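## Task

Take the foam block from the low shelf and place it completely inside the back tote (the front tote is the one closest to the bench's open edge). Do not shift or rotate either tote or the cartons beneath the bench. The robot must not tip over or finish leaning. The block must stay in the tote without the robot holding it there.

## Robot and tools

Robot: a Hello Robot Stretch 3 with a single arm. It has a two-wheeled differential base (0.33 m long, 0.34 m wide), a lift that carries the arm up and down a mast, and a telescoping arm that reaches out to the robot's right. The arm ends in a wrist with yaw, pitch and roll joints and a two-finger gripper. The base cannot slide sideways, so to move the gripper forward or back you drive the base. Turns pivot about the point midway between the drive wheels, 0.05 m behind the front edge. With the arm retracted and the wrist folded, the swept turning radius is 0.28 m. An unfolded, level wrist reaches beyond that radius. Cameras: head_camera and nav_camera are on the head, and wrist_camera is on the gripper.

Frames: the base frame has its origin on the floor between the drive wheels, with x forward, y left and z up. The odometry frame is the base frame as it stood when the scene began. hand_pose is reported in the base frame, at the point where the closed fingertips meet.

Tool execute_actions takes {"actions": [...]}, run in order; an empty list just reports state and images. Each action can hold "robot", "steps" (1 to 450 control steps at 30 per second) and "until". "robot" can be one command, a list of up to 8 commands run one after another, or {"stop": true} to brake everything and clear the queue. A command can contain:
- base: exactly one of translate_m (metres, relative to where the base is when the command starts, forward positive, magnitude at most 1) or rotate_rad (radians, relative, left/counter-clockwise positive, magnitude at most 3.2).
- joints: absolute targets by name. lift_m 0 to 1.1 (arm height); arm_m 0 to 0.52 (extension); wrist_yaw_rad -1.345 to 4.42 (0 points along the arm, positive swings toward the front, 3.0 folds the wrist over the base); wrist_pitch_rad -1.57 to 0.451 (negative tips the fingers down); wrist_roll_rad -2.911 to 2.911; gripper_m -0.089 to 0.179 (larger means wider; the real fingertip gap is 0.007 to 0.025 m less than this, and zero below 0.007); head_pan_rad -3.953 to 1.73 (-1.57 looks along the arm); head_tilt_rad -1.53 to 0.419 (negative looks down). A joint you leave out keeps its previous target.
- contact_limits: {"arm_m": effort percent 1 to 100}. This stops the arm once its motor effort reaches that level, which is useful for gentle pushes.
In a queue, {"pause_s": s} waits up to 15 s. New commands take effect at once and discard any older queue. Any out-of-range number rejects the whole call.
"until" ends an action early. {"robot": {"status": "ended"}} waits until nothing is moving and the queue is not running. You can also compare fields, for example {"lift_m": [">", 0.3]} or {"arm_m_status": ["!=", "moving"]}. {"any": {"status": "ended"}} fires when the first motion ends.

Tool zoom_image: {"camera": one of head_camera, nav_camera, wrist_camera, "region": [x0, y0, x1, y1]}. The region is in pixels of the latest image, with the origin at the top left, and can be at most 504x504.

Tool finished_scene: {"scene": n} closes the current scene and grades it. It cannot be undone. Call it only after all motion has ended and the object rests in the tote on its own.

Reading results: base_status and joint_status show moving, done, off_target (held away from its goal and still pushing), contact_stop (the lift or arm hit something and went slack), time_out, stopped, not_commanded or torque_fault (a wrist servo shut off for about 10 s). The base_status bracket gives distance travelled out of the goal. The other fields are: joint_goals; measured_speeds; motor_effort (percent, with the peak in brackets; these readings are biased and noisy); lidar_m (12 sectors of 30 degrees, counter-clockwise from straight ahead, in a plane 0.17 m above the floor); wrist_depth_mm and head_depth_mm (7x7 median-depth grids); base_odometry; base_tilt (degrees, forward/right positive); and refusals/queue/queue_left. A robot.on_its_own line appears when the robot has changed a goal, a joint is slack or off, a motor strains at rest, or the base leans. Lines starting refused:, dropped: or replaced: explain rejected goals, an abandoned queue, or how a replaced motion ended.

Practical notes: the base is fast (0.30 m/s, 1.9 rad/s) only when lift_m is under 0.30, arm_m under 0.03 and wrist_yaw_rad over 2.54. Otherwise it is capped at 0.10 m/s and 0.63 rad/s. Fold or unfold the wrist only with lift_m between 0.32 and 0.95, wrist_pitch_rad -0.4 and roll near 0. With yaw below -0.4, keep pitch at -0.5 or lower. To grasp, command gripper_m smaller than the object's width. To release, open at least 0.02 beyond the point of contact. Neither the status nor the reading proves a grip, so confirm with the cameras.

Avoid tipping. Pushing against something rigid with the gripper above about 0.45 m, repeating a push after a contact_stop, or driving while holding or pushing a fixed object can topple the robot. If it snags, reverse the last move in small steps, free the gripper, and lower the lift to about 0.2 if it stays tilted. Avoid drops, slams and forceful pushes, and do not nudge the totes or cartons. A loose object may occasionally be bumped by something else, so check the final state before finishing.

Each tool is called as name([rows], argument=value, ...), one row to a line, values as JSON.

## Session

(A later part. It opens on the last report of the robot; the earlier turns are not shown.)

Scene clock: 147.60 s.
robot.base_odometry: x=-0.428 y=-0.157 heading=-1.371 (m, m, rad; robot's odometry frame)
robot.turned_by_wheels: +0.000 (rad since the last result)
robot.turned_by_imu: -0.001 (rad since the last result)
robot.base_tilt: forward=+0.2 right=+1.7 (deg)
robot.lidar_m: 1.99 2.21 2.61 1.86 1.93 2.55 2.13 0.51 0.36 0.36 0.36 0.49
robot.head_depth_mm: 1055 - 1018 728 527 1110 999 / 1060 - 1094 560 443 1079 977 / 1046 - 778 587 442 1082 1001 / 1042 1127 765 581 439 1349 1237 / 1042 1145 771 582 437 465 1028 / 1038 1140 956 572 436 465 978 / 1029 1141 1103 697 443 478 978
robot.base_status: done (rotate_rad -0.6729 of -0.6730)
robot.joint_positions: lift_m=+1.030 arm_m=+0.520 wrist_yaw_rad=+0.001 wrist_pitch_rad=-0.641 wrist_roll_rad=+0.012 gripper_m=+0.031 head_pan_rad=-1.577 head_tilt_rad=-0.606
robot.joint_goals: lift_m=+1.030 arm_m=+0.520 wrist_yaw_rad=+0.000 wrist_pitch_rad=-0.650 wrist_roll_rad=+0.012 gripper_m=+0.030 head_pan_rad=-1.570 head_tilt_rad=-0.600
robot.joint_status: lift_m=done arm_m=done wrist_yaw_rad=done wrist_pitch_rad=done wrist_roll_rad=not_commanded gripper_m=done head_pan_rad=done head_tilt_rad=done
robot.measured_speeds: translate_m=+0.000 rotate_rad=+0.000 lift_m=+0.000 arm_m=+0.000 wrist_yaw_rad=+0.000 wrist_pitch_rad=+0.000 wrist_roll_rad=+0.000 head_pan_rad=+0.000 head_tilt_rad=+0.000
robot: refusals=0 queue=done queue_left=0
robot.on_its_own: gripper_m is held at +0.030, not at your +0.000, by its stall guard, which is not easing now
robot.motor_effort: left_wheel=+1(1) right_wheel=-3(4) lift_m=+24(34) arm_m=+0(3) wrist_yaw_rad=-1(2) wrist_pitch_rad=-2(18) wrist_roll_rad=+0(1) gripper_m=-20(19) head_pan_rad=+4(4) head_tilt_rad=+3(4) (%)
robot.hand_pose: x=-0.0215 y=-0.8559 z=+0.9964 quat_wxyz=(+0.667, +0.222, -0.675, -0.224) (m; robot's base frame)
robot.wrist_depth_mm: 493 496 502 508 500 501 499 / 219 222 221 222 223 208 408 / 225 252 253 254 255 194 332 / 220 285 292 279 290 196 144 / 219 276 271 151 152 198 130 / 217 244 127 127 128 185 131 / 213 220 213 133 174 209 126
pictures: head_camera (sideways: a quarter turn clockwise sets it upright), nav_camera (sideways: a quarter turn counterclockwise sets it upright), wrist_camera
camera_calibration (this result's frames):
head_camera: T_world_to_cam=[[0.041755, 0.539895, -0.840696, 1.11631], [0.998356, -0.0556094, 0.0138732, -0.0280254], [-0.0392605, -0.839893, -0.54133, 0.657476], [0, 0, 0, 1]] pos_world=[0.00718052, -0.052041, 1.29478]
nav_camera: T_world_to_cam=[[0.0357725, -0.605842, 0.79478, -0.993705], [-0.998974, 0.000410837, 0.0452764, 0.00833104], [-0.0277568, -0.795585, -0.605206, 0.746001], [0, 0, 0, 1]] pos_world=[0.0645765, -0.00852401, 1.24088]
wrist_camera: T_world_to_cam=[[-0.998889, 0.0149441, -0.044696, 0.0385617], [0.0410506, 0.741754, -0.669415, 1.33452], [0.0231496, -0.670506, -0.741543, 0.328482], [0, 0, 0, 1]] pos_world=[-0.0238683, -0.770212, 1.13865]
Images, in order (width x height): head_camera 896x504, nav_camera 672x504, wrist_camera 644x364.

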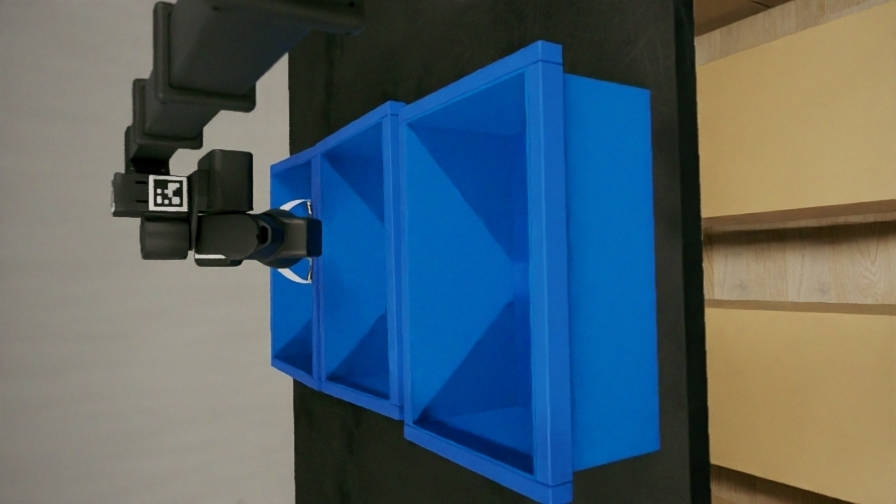

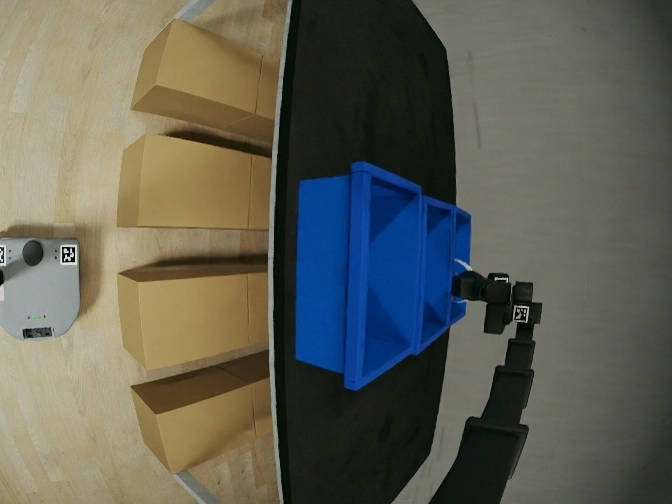

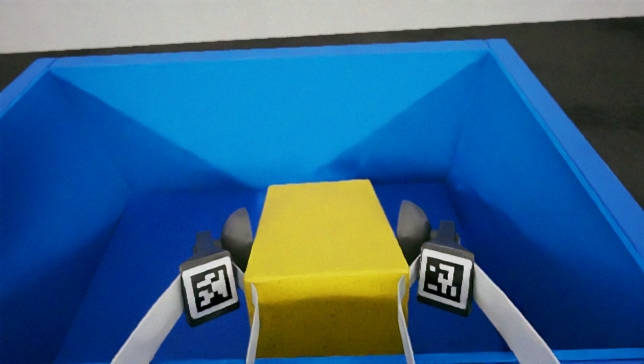

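execute_actions([
  {"robot":[{"joints":{"lift_m":1.1,"wrist_pitch_rad":-0.25}},{"base":{"rotate_rad":-0.5},"joints":{"arm_m":0.44}},{"base":{"translate_m":0.16}},{"base":{"rotate_rad":0.5}},{"base":{"translate_m":-0.115},"joints":{"arm_m":0.52}},{"joints":{"wrist_pitch_rad":-0.8}},{"joints":{"lift_m":1.06}}],"steps":450,"until":{"robot":{"status":"ended"}}},
])

Scene clock: 179.33 s.
robot.base_odometry: x=-0.498 y=-0.197 heading=-1.371 (m, m, rad; robot's odometry frame)
robot.turned_by_wheels: +0.000 (rad since the last result)
robot.turned_by_imu: -0.002 (rad since the last result)
robot.base_tilt: forward=+0.3 right=+1.8 (deg)
robot.lidar_m: 2.27 1.99 2.69 1.94 2.01 2.25 2.15 0.39 0.29 0.28 0.28 0.38
robot.head_depth_mm: 973 1125 1089 693 402 389 933 / 968 1101 1021 517 523 386 934 / 962 1124 865 517 526 384 955 / 978 1062 701 513 524 382 1184 / 975 1071 868 511 523 380 932 / 970 1069 1096 513 506 378 935 / 966 1061 1100 730 403 402 914
robot.base_status: done (translate_m -0.1150 of -0.1150)
robot.joint_positions: lift_m=+1.060 arm_m=+0.520 wrist_yaw_rad=+0.001 wrist_pitch_rad=-0.797 wrist_roll_rad=+0.012 gripper_m=+0.031 head_pan_rad=-1.577 head_tilt_rad=-0.606
robot.joint_goals: lift_m=+1.060 arm_m=+0.520 wrist_yaw_rad=+0.000 wrist_pitch_rad=-0.800 wrist_roll_rad=+0.012 gripper_m=+0.030 head_pan_rad=-1.570 head_tilt_rad=-0.600
robot.joint_status: lift_m=done arm_m=done wrist_yaw_rad=done wrist_pitch_rad=done wrist_roll_rad=not_commanded gripper_m=done head_pan_rad=done head_tilt_rad=done
robot.measured_speeds: translate_m=+0.000 rotate_rad=+0.000 lift_m=+0.000 arm_m=+0.000 wrist_yaw_rad=+0.000 wrist_pitch_rad=+0.000 wrist_roll_rad=+0.000 head_pan_rad=+0.000 head_tilt_rad=+0.000
robot: refusals=0 queue=done queue_left=0
robot.on_its_own: gripper_m is held at +0.030, not at your +0.000, by its stall guard, which is not easing now
robot.motor_effort: left_wheel=-1(7) right_wheel=+1(14) lift_m=+24(36) arm_m=+2(4) wrist_yaw_rad=-1(1) wrist_pitch_rad=-1(7) wrist_roll_rad=+0(0) gripper_m=-20(20) head_pan_rad=+3(4) head_tilt_rad=+3(3) (%)
robot.hand_pose: x=-0.0215 y=-0.8265 z=+0.9988 quat_wxyz=(+0.648, +0.273, -0.655, -0.276) (m; robot's base frame)
robot.wrist_depth_mm: 436 423 424 411 409 412 408 / 379 368 174 127 177 179 179 / 185 194 181 127 185 199 165 / 190 229 219 125 223 233 165 / 188 257 190 124 124 247 166 / 186 239 124 124 230 228 168 / 185 223 222 221 220 216 168
pictures: head_camera (sideways: a quarter turn clockwise sets it upright), nav_camera (sideways: a quarter turn counterclockwise sets it upright), wrist_camera
camera_calibration (this result's frames):
head_camera: T_world_to_cam=[[0.0417534, 0.539815, -0.840747, 1.11638], [0.998356, -0.0556059, 0.0138779, -0.0280316], [-0.039259, -0.839945, -0.54125, 0.657371], [0, 0, 0, 1]] pos_world=[0.00718063, -0.0520417, 1.29478]
nav_camera: T_world_to_cam=[[0.0357743, -0.605766, 0.794838, -0.99378], [-0.998974, 0.000413019, 0.0452769, 0.00833036], [-0.0277555, -0.795643, -0.60513, 0.745902], [0, 0, 0, 1]] pos_world=[0.0645765, -0.00852972, 1.24088]
wrist_camera: T_world_to_cam=[[-0.998888, 0.0218722, -0.0417568, 0.0409797], [0.0411398, 0.836947, -0.545735, 1.26946], [0.0230118, -0.546846, -0.836917, 0.547381], [0, 0, 0, 1]] pos_world=[-0.0238875, -0.764036, 1.15261]
Images, in order (width x height): head_camera 896x504, nav_camera 672x504, wrist_camera 644x364.

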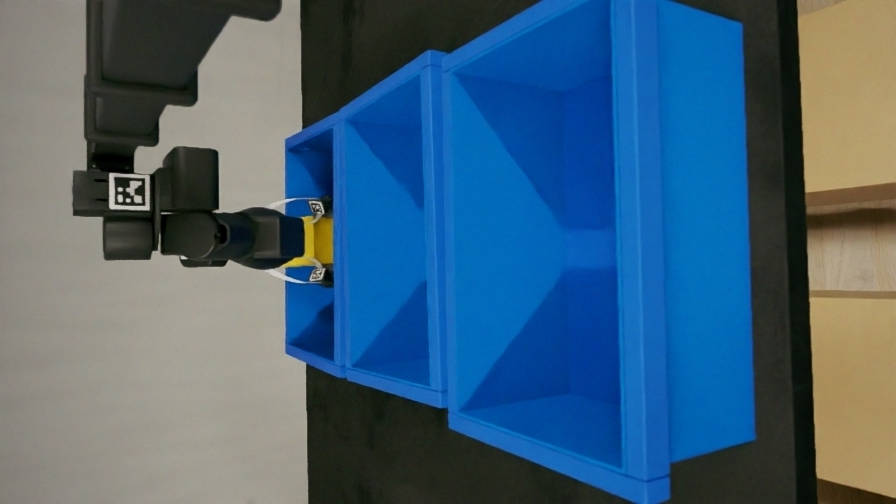

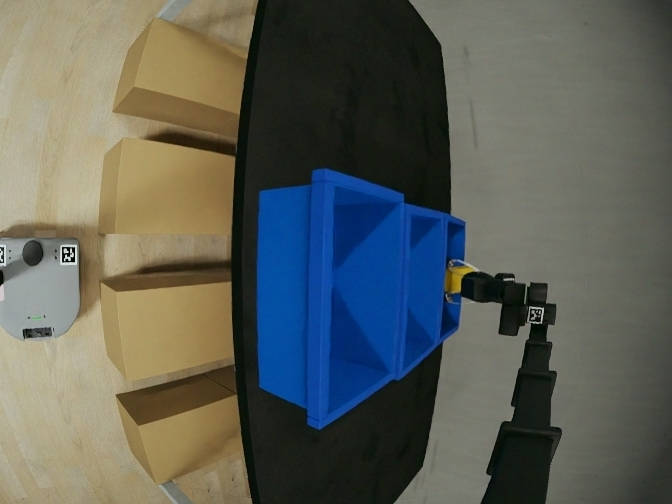

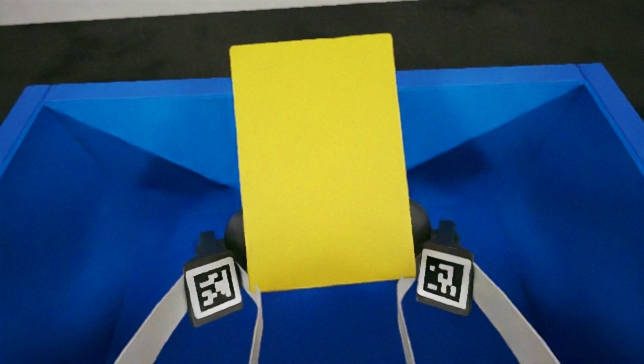

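execute_actions([
  {"robot":[{"joints":{"arm_m":0.465,"lift_m":1.075}},{"joints":{"wrist_pitch_rad":-0.9}},{"joints":{"lift_m":1.04}}],"steps":450,"until":{"robot":{"status":"ended"}}},
])

Scene clock: 195.53 s.
robot.base_odometry: x=-0.498 y=-0.197 heading=-1.371 (m, m, rad; robot's odometry frame)
robot.turned_by_wheels: +0.000 (rad since the last result)
robot.turned_by_imu: -0.001 (rad since the last result)
robot.base_tilt: forward=+0.2 right=+1.6 (deg)
robot.lidar_m: 2.27 2.00 2.69 1.94 2.01 2.26 2.15 0.39 0.29 0.28 0.28 0.38
robot.head_depth_mm: 988 - 1016 695 417 380 931 / 983 1123 1023 512 521 379 938 / 981 - 849 509 522 378 958 / 979 1072 669 510 523 377 1182 / 974 1075 844 508 523 376 931 / 974 1072 1095 508 505 374 912 / 974 1067 1098 730 407 402 914
robot.base_status: done (translate_m -0.1150 of -0.1150)
robot.joint_positions: lift_m=+1.040 arm_m=+0.465 wrist_yaw_rad=+0.000 wrist_pitch_rad=-0.880 wrist_roll_rad=+0.008 gripper_m=+0.031 head_pan_rad=-1.577 head_tilt_rad=-0.606
robot.joint_goals: lift_m=+1.040 arm_m=+0.465 wrist_yaw_rad=+0.000 wrist_pitch_rad=-0.900 wrist_roll_rad=+0.008 gripper_m=+0.030 head_pan_rad=-1.570 head_tilt_rad=-0.600
robot.joint_status: lift_m=done arm_m=done wrist_yaw_rad=done wrist_pitch_rad=done wrist_roll_rad=not_commanded gripper_m=done head_pan_rad=done head_tilt_rad=done
robot.measured_speeds: translate_m=+0.000 rotate_rad=+0.000 lift_m=+0.000 arm_m=+0.000 wrist_yaw_rad=+0.000 wrist_pitch_rad=+0.000 wrist_roll_rad=+0.000 head_pan_rad=+0.000 head_tilt_rad=+0.000
robot: refusals=0 queue=done queue_left=0
robot.on_its_own: gripper_m is held at +0.030, not at your +0.000, by its stall guard, which is not easing now
robot.motor_effort: left_wheel=-1(1) right_wheel=+2(2) lift_m=+23(33) arm_m=-3(6) wrist_yaw_rad=-1(1) wrist_pitch_rad=-6(7) wrist_roll_rad=+1(1) gripper_m=-20(19) head_pan_rad=+4(4) head_tilt_rad=+4(3) (%)
robot.hand_pose: x=-0.0215 y=-0.7549 z=+0.9662 quat_wxyz=(+0.637, +0.300, -0.642, -0.303) (m; robot's base frame)
robot.wrist_depth_mm: 178 179 181 183 183 188 162 / 191 211 199 142 211 214 163 / 191 245 237 136 251 248 165 / 189 239 240 132 233 233 166 / 188 225 219 127 128 220 167 / 186 210 125 200 200 206 168 / 185 196 195 194 193 191 170
pictures: head_camera (sideways: a quarter turn clockwise sets it upright), nav_camera (sideways: a quarter turn counterclockwise sets it upright), wrist_camera
camera_calibration (this result's frames):
head_camera: T_world_to_cam=[[0.0417534, 0.539815, -0.840747, 1.11638], [0.998356, -0.0556059, 0.0138779, -0.0280316], [-0.039259, -0.839945, -0.54125, 0.657371], [0, 0, 0, 1]] pos_world=[0.00718063, -0.0520417, 1.29478]
nav_camera: T_world_to_cam=[[0.0357743, -0.605766, 0.794838, -0.99378], [-0.998974, 0.000413019, 0.0452769, 0.00833036], [-0.0277555, -0.795643, -0.60513, 0.745902], [0, 0, 0, 1]] pos_world=[0.0645765, -0.00852972, 1.24088]
wrist_camera: T_world_to_cam=[[-0.99905, 0.0224763, -0.0373375, 0.0341999], [0.0375286, 0.879253, -0.474875, 1.15511], [0.0221557, -0.475825, -0.879261, 0.653778], [0, 0, 0, 1]] pos_world=[-0.0236671, -0.705317, 1.12465]
Images, in order (width x height): head_camera 896x504, nav_camera 672x504, wrist_camera 644x364.

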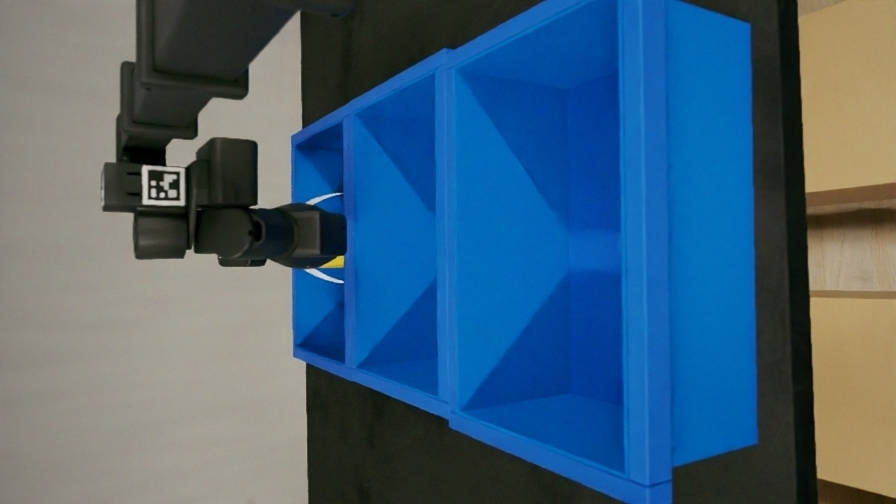

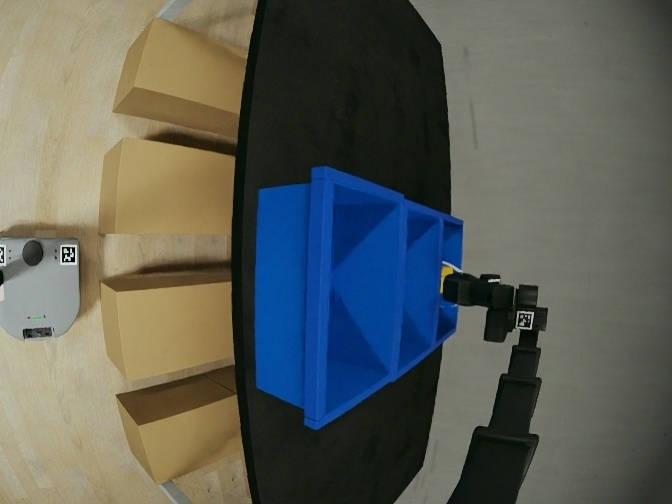

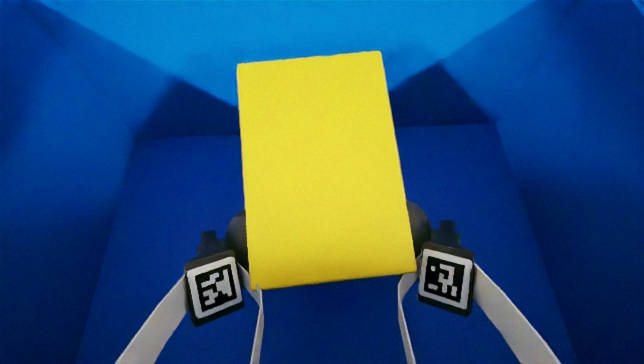

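execute_actions([
  {"robot":[{"joints":{"arm_m":0.495}},{"joints":{"lift_m":1.025}},{"joints":{"gripper_m":0.11}},{"joints":{"lift_m":1.1}},{"joints":{"wrist_pitch_rad":-0.5}}],"steps":450,"until":{"robot":{"status":"ended"}}},
])

Scene clock: 206.90 s.
robot.base_odometry: x=-0.498 y=-0.197 heading=-1.371 (m, m, rad; robot's odometry frame)
robot.turned_by_wheels: +0.000 (rad since the last result)
robot.turned_by_imu: -0.001 (rad since the last result)
robot.base_tilt: forward=+0.2 right=+1.8 (deg)
robot.lidar_m: 2.27 1.99 2.69 1.94 2.01 2.26 2.16 0.39 0.29 0.28 0.28 0.38
robot.head_depth_mm: - 1091 1089 694 417 380 935 / 1009 1090 1020 513 520 379 930 / - 1106 850 511 521 378 956 / 968 1076 849 510 521 378 1184 / 974 1074 840 509 523 376 937 / 975 1069 1097 508 505 374 914 / 966 1067 1091 730 407 401 915
robot.base_status: done (translate_m -0.1150 of -0.1150)
robot.joint_positions: lift_m=+1.099 arm_m=+0.495 wrist_yaw_rad=+0.001 wrist_pitch_rad=-0.521 wrist_roll_rad=+0.010 gripper_m=+0.110 head_pan_rad=-1.577 head_tilt_rad=-0.606
robot.joint_goals: lift_m=+1.100 arm_m=+0.495 wrist_yaw_rad=+0.000 wrist_pitch_rad=-0.500 wrist_roll_rad=+0.010 gripper_m=+0.110 head_pan_rad=-1.570 head_tilt_rad=-0.600
robot.joint_status: lift_m=done arm_m=done wrist_yaw_rad=done wrist_pitch_rad=done wrist_roll_rad=not_commanded gripper_m=done head_pan_rad=done head_tilt_rad=done
robot.measured_speeds: translate_m=+0.000 rotate_rad=+0.000 lift_m=+0.000 arm_m=+0.000 wrist_yaw_rad=+0.000 wrist_pitch_rad=+0.000 wrist_roll_rad=+0.000 head_pan_rad=+0.000 head_tilt_rad=+0.000
robot: refusals=0 queue=done queue_left=0
robot.motor_effort: left_wheel=-1(1) right_wheel=+2(2) lift_m=+33(33) arm_m=+3(5) wrist_yaw_rad=-1(1) wrist_pitch_rad=+6(7) wrist_roll_rad=+1(1) gripper_m=+0(80) head_pan_rad=+4(4) head_tilt_rad=+3(3) (%)
robot.hand_pose: x=-0.0214 y=-0.8500 z=+1.0889 quat_wxyz=(+0.680, +0.182, -0.686, -0.183) (m; robot's base frame)
robot.wrist_depth_mm: 424 428 433 438 443 452 457 / 470 470 483 488 493 503 503 / 517 522 535 539 536 532 536 / 496 496 485 470 477 459 455 / 419 419 408 407 404 398 388 / 366 295 222 218 218 - 338 / 309 249 251 253 258 247 294
pictures: head_camera (sideways: a quarter turn clockwise sets it upright), nav_camera (sideways: a quarter turn counterclockwise sets it upright), wrist_camera
camera_calibration (this result's frames):
head_camera: T_world_to_cam=[[0.0417534, 0.539815, -0.840747, 1.11638], [0.998356, -0.0556059, 0.013878, -0.0280316], [-0.039259, -0.839945, -0.54125, 0.657371], [0, 0, 0, 1]] pos_world=[0.00718063, -0.0520417, 1.29478]
nav_camera: T_world_to_cam=[[0.0357743, -0.605766, 0.794838, -0.99378], [-0.998974, 0.000413025, 0.0452769, 0.00833036], [-0.0277555, -0.795643, -0.60513, 0.745902], [0, 0, 0, 1]] pos_world=[0.0645765, -0.00852972, 1.24088]
wrist_camera: T_world_to_cam=[[-0.998958, 0.00865908, -0.0448196, 0.0374137], [0.0394858, 0.656577, -0.753225, 1.41083], [0.0229053, -0.754209, -0.656234, 0.237], [0, 0, 0, 1]] pos_world=[-0.0237616, -0.747895, 1.21988]
Images, in order (width x height): head_camera 896x504, nav_camera 672x504, wrist_camera 644x364.

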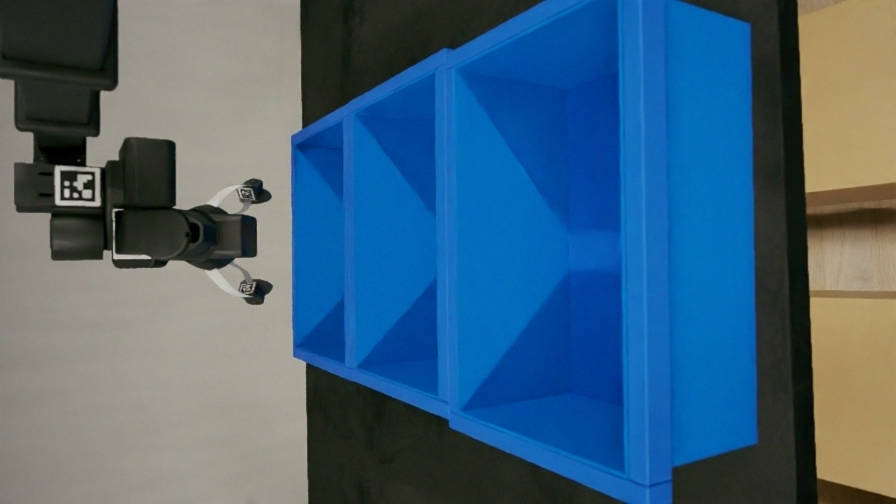

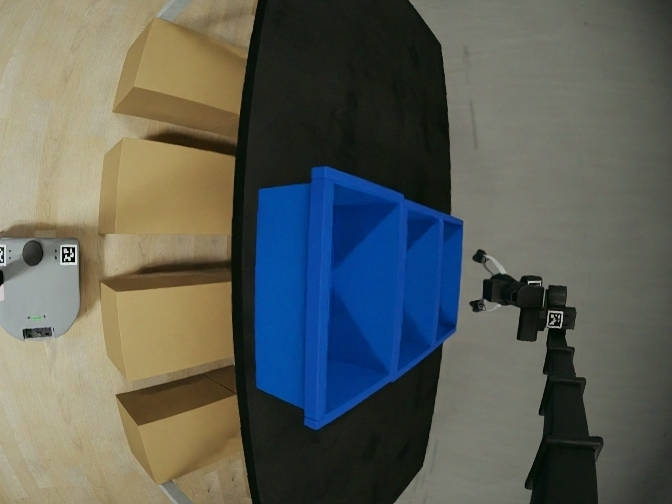

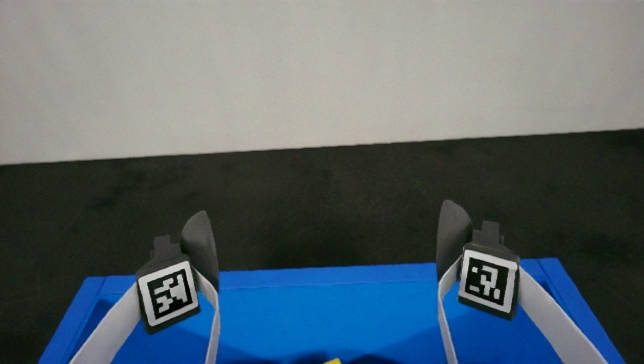

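execute_actions([
  {"robot":[{"joints":{"arm_m":0.46}},{"joints":{"lift_m":1.03}},{"joints":{"arm_m":0.49}}],"steps":450,"until":{"robot":{"status":"ended"}}},
])

Scene clock: 223.57 s.
robot.base_odometry: x=-0.498 y=-0.197 heading=-1.371 (m, m, rad; robot's odometry frame)
robot.turned_by_wheels: +0.000 (rad since the last result)
robot.turned_by_imu: -0.001 (rad since the last result)
robot.base_tilt: forward=+0.3 right=+1.6 (deg)
robot.lidar_m: 2.28 1.99 2.68 1.94 2.01 2.26 2.15 0.39 0.29 0.28 0.28 0.38
robot.head_depth_mm: 990 1049 1016 693 417 380 934 / 984 - 1016 512 521 380 929 / 976 - 849 510 522 378 954 / 979 1063 671 509 523 376 1179 / 976 1070 848 508 522 376 935 / 973 1068 1099 508 505 374 913 / 971 1065 1097 730 406 401 914
robot.base_status: done (translate_m -0.1150 of -0.1150)
robot.joint_positions: lift_m=+1.030 arm_m=+0.490 wrist_yaw_rad=+0.001 wrist_pitch_rad=-0.520 wrist_roll_rad=+0.010 gripper_m=+0.110 head_pan_rad=-1.577 head_tilt_rad=-0.606
robot.joint_goals: lift_m=+1.030 arm_m=+0.490 wrist_yaw_rad=+0.000 wrist_pitch_rad=-0.500 wrist_roll_rad=+0.010 gripper_m=+0.110 head_pan_rad=-1.570 head_tilt_rad=-0.600
robot.joint_status: lift_m=done arm_m=done wrist_yaw_rad=done wrist_pitch_rad=done wrist_roll_rad=not_commanded gripper_m=done head_pan_rad=done head_tilt_rad=done
robot.measured_speeds: translate_m=+0.000 rotate_rad=+0.000 lift_m=+0.000 arm_m=+0.000 wrist_yaw_rad=+0.000 wrist_pitch_rad=+0.000 wrist_roll_rad=+0.000 head_pan_rad=+0.000 head_tilt_rad=+0.000
robot: refusals=0 queue=done queue_left=0
robot.motor_effort: left_wheel=-1(1) right_wheel=+2(2) lift_m=+26(33) arm_m=+3(2) wrist_yaw_rad=-1(0) wrist_pitch_rad=+6(6) wrist_roll_rad=+1(0) gripper_m=+0(0) head_pan_rad=+4(4) head_tilt_rad=+4(3) (%)
robot.hand_pose: x=-0.0214 y=-0.8450 z=+1.0206 quat_wxyz=(+0.680, +0.181, -0.686, -0.183) (m; robot's base frame)
robot.wrist_depth_mm: 433 436 443 445 450 455 461 / 467 476 486 491 492 488 496 / 471 463 461 448 437 435 424 / 389 379 376 181 177 177 177 / 178 183 185 188 188 188 168 / 186 209 217 220 223 - 169 / 180 237 235 194 236 230 162
pictures: head_camera (sideways: a quarter turn clockwise sets it upright), nav_camera (sideways: a quarter turn counterclockwise sets it upright), wrist_camera
camera_calibration (this result's frames):
head_camera: T_world_to_cam=[[0.0417532, 0.539815, -0.840747, 1.11638], [0.998356, -0.0556055, 0.0138779, -0.0280316], [-0.0392587, -0.839945, -0.54125, 0.657371], [0, 0, 0, 1]] pos_world=[0.00718065, -0.0520417, 1.29478]
nav_camera: T_world_to_cam=[[0.0357745, -0.605766, 0.794838, -0.99378], [-0.998974, 0.000412665, 0.0452769, 0.00833036], [-0.0277552, -0.795643, -0.60513, 0.745902], [0, 0, 0, 1]] pos_world=[0.0645765, -0.0085297, 1.24088]
wrist_camera: T_world_to_cam=[[-0.99895, 0.00869019, -0.0449785, 0.0344997], [0.0396513, 0.655747, -0.753939, 1.35619], [0.0229427, -0.754931, -0.655403, 0.194419], [0, 0, 0, 1]] pos_world=[-0.0237718, -0.742846, 1.15146]
Images, in order (width x height): head_camera 896x504, nav_camera 672x504, wrist_camera 644x364.

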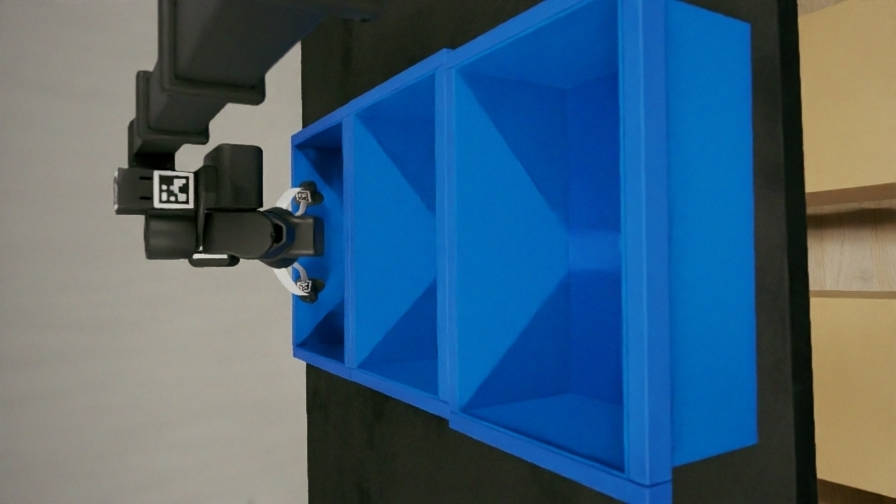

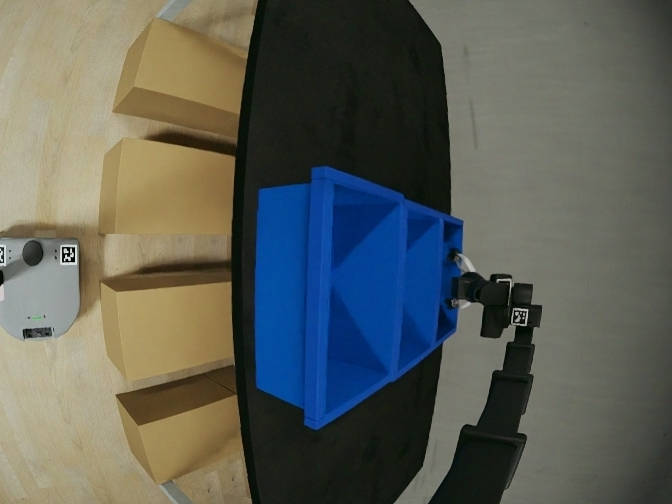

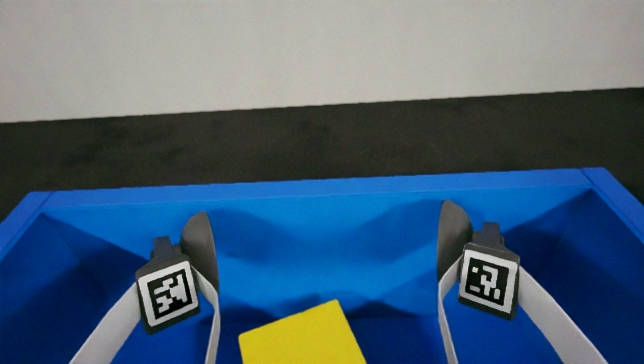

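execute_actions([
  {"robot":[{"joints":{"arm_m":0.52,"lift_m":1.02}},{"joints":{"wrist_pitch_rad":-0.44}},{"joints":{"arm_m":0.49}},{"joints":{"lift_m":1.1,"wrist_pitch_rad":-0.5}},{"joints":{"arm_m":0.26,"wrist_pitch_rad":-0.52}},{"joints":{"lift_m":1.03}},{"joints":{"arm_m":0.3}}],"steps":450,"until":{"robot":{"status":"ended"}}},
])

Scene clock: 249.10 s.
robot.base_odometry: x=-0.498 y=-0.197 heading=-1.371 (m, m, rad; robot's odometry frame)
robot.turned_by_wheels: +0.000 (rad since the last result)
robot.turned_by_imu: -0.002 (rad since the last result)
robot.base_tilt: forward=+0.1 right=+1.6 (deg)
robot.lidar_m: 2.26 1.99 2.69 1.94 2.00 2.26 2.14 0.39 0.29 0.28 0.28 0.38
robot.head_depth_mm: 993 1046 985 728 417 381 932 / 986 - 928 512 522 379 935 / 981 - - 511 521 379 955 / 974 1062 875 509 521 377 1178 / 971 1076 869 508 524 376 934 / 972 1069 1098 509 505 375 936 / 966 1065 1098 732 408 401 913
robot.base_status: done (translate_m -0.1150 of -0.1150)
robot.joint_positions: lift_m=+1.030 arm_m=+0.300 wrist_yaw_rad=+0.001 wrist_pitch_rad=-0.534 wrist_roll_rad=+0.011 gripper_m=+0.110 head_pan_rad=-1.577 head_tilt_rad=-0.606
robot.joint_goals: lift_m=+1.030 arm_m=+0.300 wrist_yaw_rad=+0.000 wrist_pitch_rad=-0.520 wrist_roll_rad=+0.011 gripper_m=+0.110 head_pan_rad=-1.570 head_tilt_rad=-0.600
robot.joint_status: lift_m=done arm_m=done wrist_yaw_rad=done wrist_pitch_rad=done wrist_roll_rad=not_commanded gripper_m=done head_pan_rad=done head_tilt_rad=done
robot.measured_speeds: translate_m=+0.000 rotate_rad=+0.000 lift_m=+0.000 arm_m=+0.000 wrist_yaw_rad=+0.000 wrist_pitch_rad=+0.000 wrist_roll_rad=+0.000 head_pan_rad=+0.000 head_tilt_rad=+0.000
robot: refusals=0 queue=done queue_left=0
robot.motor_effort: left_wheel=-1(1) right_wheel=+2(2) lift_m=+27(33) arm_m=+3(2) wrist_yaw_rad=+0(1) wrist_pitch_rad=+4(11) wrist_roll_rad=+0(0) gripper_m=+0(0) head_pan_rad=+4(3) head_tilt_rad=+4(3) (%)
robot.hand_pose: x=-0.0214 y=-0.6529 z=+1.0176 quat_wxyz=(+0.679, +0.186, -0.685, -0.188) (m; robot's base frame)
robot.wrist_depth_mm: 622 614 599 618 355 632 648 / 584 345 374 375 376 308 522 / 462 233 379 214 209 210 413 / 376 209 180 176 174 175 175 / 177 183 186 188 189 188 167 / 186 211 220 222 224 - 169 / 179 234 240 236 235 226 161
pictures: head_camera (sideways: a quarter turn clockwise sets it upright), nav_camera (sideways: a quarter turn counterclockwise sets it upright), wrist_camera
camera_calibration (this result's frames):
head_camera: T_world_to_cam=[[0.0417534, 0.539797, -0.840759, 1.11639], [0.998356, -0.0556058, 0.013879, -0.028033], [-0.0392592, -0.839957, -0.541232, 0.657348], [0, 0, 0, 1]] pos_world=[0.00718062, -0.0520419, 1.29479]
nav_camera: T_world_to_cam=[[0.0357743, -0.605749, 0.794851, -0.993797], [-0.998974, 0.000414229, 0.045277, 0.0083302], [-0.0277557, -0.795656, -0.605113, 0.74588], [0, 0, 0, 1]] pos_world=[0.0645765, -0.00853104, 1.24089]
wrist_camera: T_world_to_cam=[[-0.998934, 0.00953056, -0.0451592, 0.0334249], [0.0400154, 0.66641, -0.744511, 1.22533], [0.0229989, -0.745524, -0.666082, 0.35453], [0, 0, 0, 1]] pos_world=[-0.0237965, -0.552578, 1.14992]
Images, in order (width x height): head_camera 896x504, nav_camera 672x504, wrist_camera 644x364.

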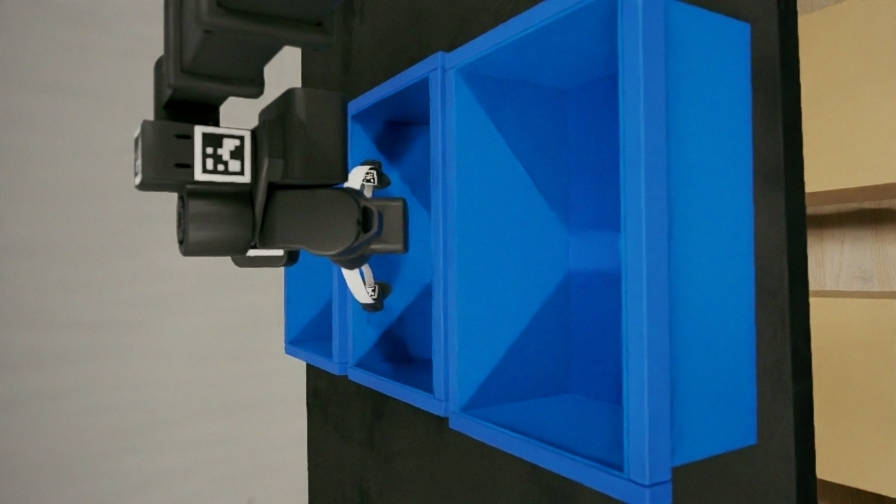

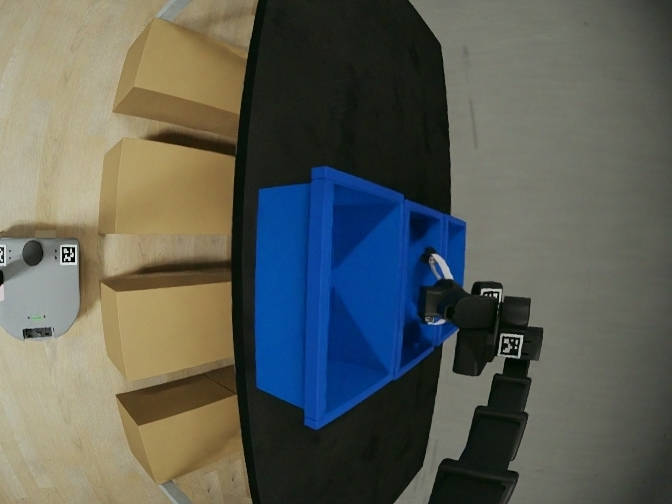

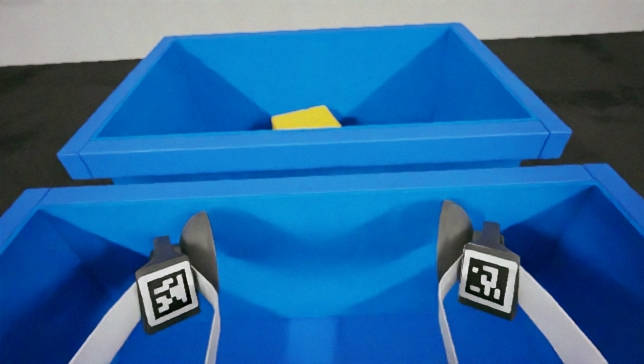

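execute_actions([
  {"robot":[{"joints":{"arm_m":0.308}},{"joints":{"arm_m":0.29}},{"joints":{"lift_m":1.1}}],"steps":450,"until":{"robot":{"status":"ended"}}},
])

finished_scene(scene=1)

Scene clock: 262.93 s.
robot.base_odometry: x=-0.498 y=-0.197 heading=-1.371 (m, m, rad; robot's odometry frame)
robot.turned_by_wheels: +0.000 (rad since the last result)
robot.turned_by_imu: -0.001 (rad since the last result)
robot.base_tilt: forward=+0.3 right=+1.7 (deg)
robot.lidar_m: 2.27 1.99 2.69 1.94 2.01 2.26 2.15 0.39 0.29 0.28 0.28 0.38
robot.head_depth_mm: - 1096 1088 724 417 380 935 / - - 1017 513 521 379 933 / - - 707 511 522 378 953 / 958 1093 689 510 522 377 1183 / 971 1073 735 519 523 376 930 / 968 1072 1097 518 505 375 931 / 967 1074 1097 728 408 402 912
robot.base_status: done (translate_m -0.1150 of -0.1150)
robot.joint_positions: lift_m=+1.099 arm_m=+0.290 wrist_yaw_rad=+0.001 wrist_pitch_rad=-0.534 wrist_roll_rad=+0.011 gripper_m=+0.110 head_pan_rad=-1.577 head_tilt_rad=-0.606
robot.joint_goals: lift_m=+1.100 arm_m=+0.290 wrist_yaw_rad=+0.000 wrist_pitch_rad=-0.520 wrist_roll_rad=+0.011 gripper_m=+0.110 head_pan_rad=-1.570 head_tilt_rad=-0.600
robot.joint_status: lift_m=done arm_m=done wrist_yaw_rad=done wrist_pitch_rad=done wrist_roll_rad=not_commanded gripper_m=done head_pan_rad=done head_tilt_rad=done
robot.measured_speeds: translate_m=+0.000 rotate_rad=+0.000 lift_m=+0.000 arm_m=+0.000 wrist_yaw_rad=+0.000 wrist_pitch_rad=+0.000 wrist_roll_rad=+0.000 head_pan_rad=+0.000 head_tilt_rad=+0.000
robot: refusals=0 queue=done queue_left=0
robot.motor_effort: left_wheel=-1(1) right_wheel=+2(2) lift_m=+33(33) arm_m=-3(6) wrist_yaw_rad=-1(1) wrist_pitch_rad=+3(3) wrist_roll_rad=+1(0) gripper_m=-1(0) head_pan_rad=+4(3) head_tilt_rad=+4(3) (%)
robot.hand_pose: x=-0.0214 y=-0.6434 z=+1.0861 quat_wxyz=(+0.679, +0.186, -0.685, -0.188) (m; robot's base frame)
robot.wrist_depth_mm: 644 635 633 649 646 672 664 / 705 686 707 694 702 692 666 / 604 588 418 428 427 539 535 / 486 337 460 411 449 318 452 / 423 264 260 256 238 261 387 / 363 226 252 253 255 - 331 / 252 272 296 295 297 263 200
pictures: head_camera (sideways: a quarter turn clockwise sets it upright), nav_camera (sideways: a quarter turn counterclockwise sets it upright), wrist_camera
camera_calibration (this result's frames):
head_camera: T_world_to_cam=[[0.0417533, 0.539797, -0.840759, 1.11639], [0.998356, -0.0556057, 0.013879, -0.028033], [-0.0392591, -0.839957, -0.541232, 0.657348], [0, 0, 0, 1]] pos_world=[0.00718062, -0.0520419, 1.29479]
nav_camera: T_world_to_cam=[[0.0357743, -0.605749, 0.794851, -0.993797], [-0.998974, 0.00041411, 0.045277, 0.0083302], [-0.0277556, -0.795656, -0.605113, 0.74588], [0, 0, 0, 1]] pos_world=[0.0645765, -0.00853103, 1.24089]
wrist_camera: T_world_to_cam=[[-0.998934, 0.00953359, -0.0451594, 0.0364308], [0.0400176, 0.66641, -0.744511, 1.27003], [0.0229968, -0.745524, -0.666082, 0.407234], [0, 0, 0, 1]] pos_world=[-0.0237968, -0.543108, 1.21845]
Images, in order (width x height): head_camera 896x504, nav_camera 672x504, wrist_camera 644x364.

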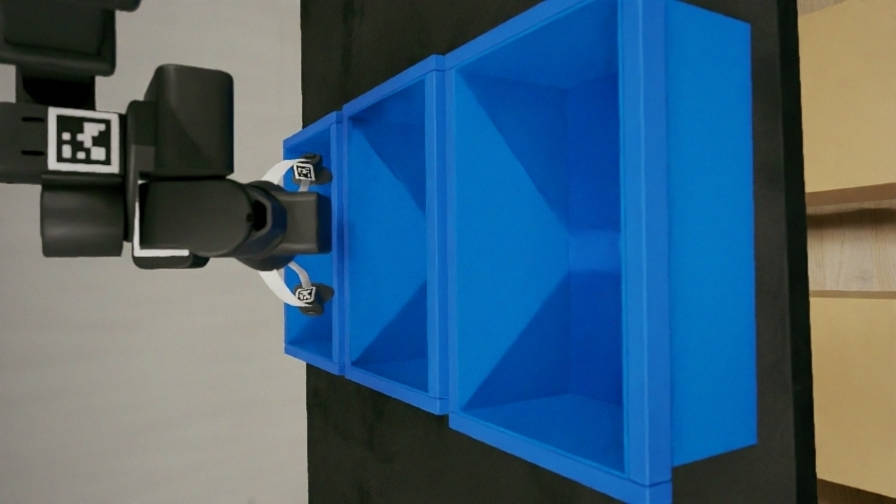

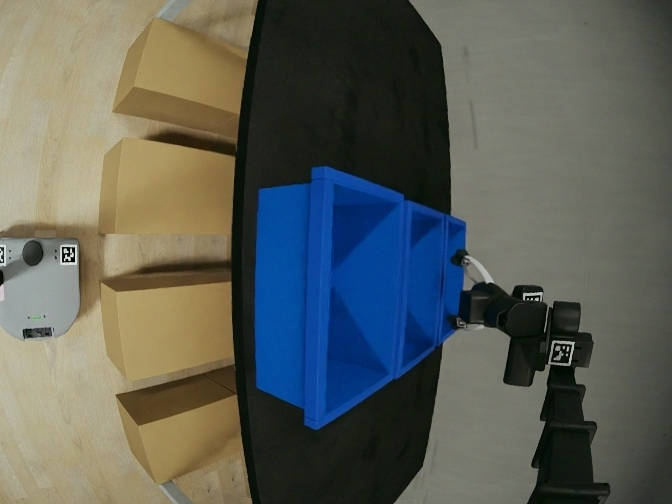

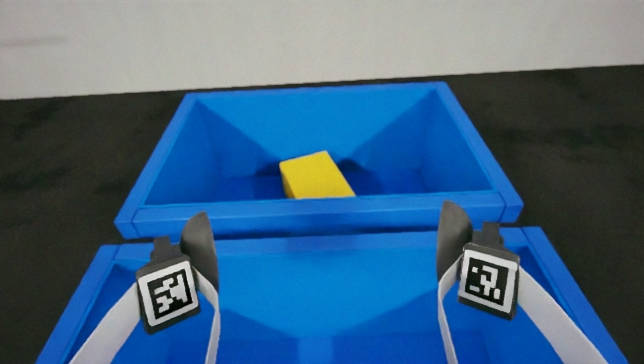

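The scene is finished: the task was done.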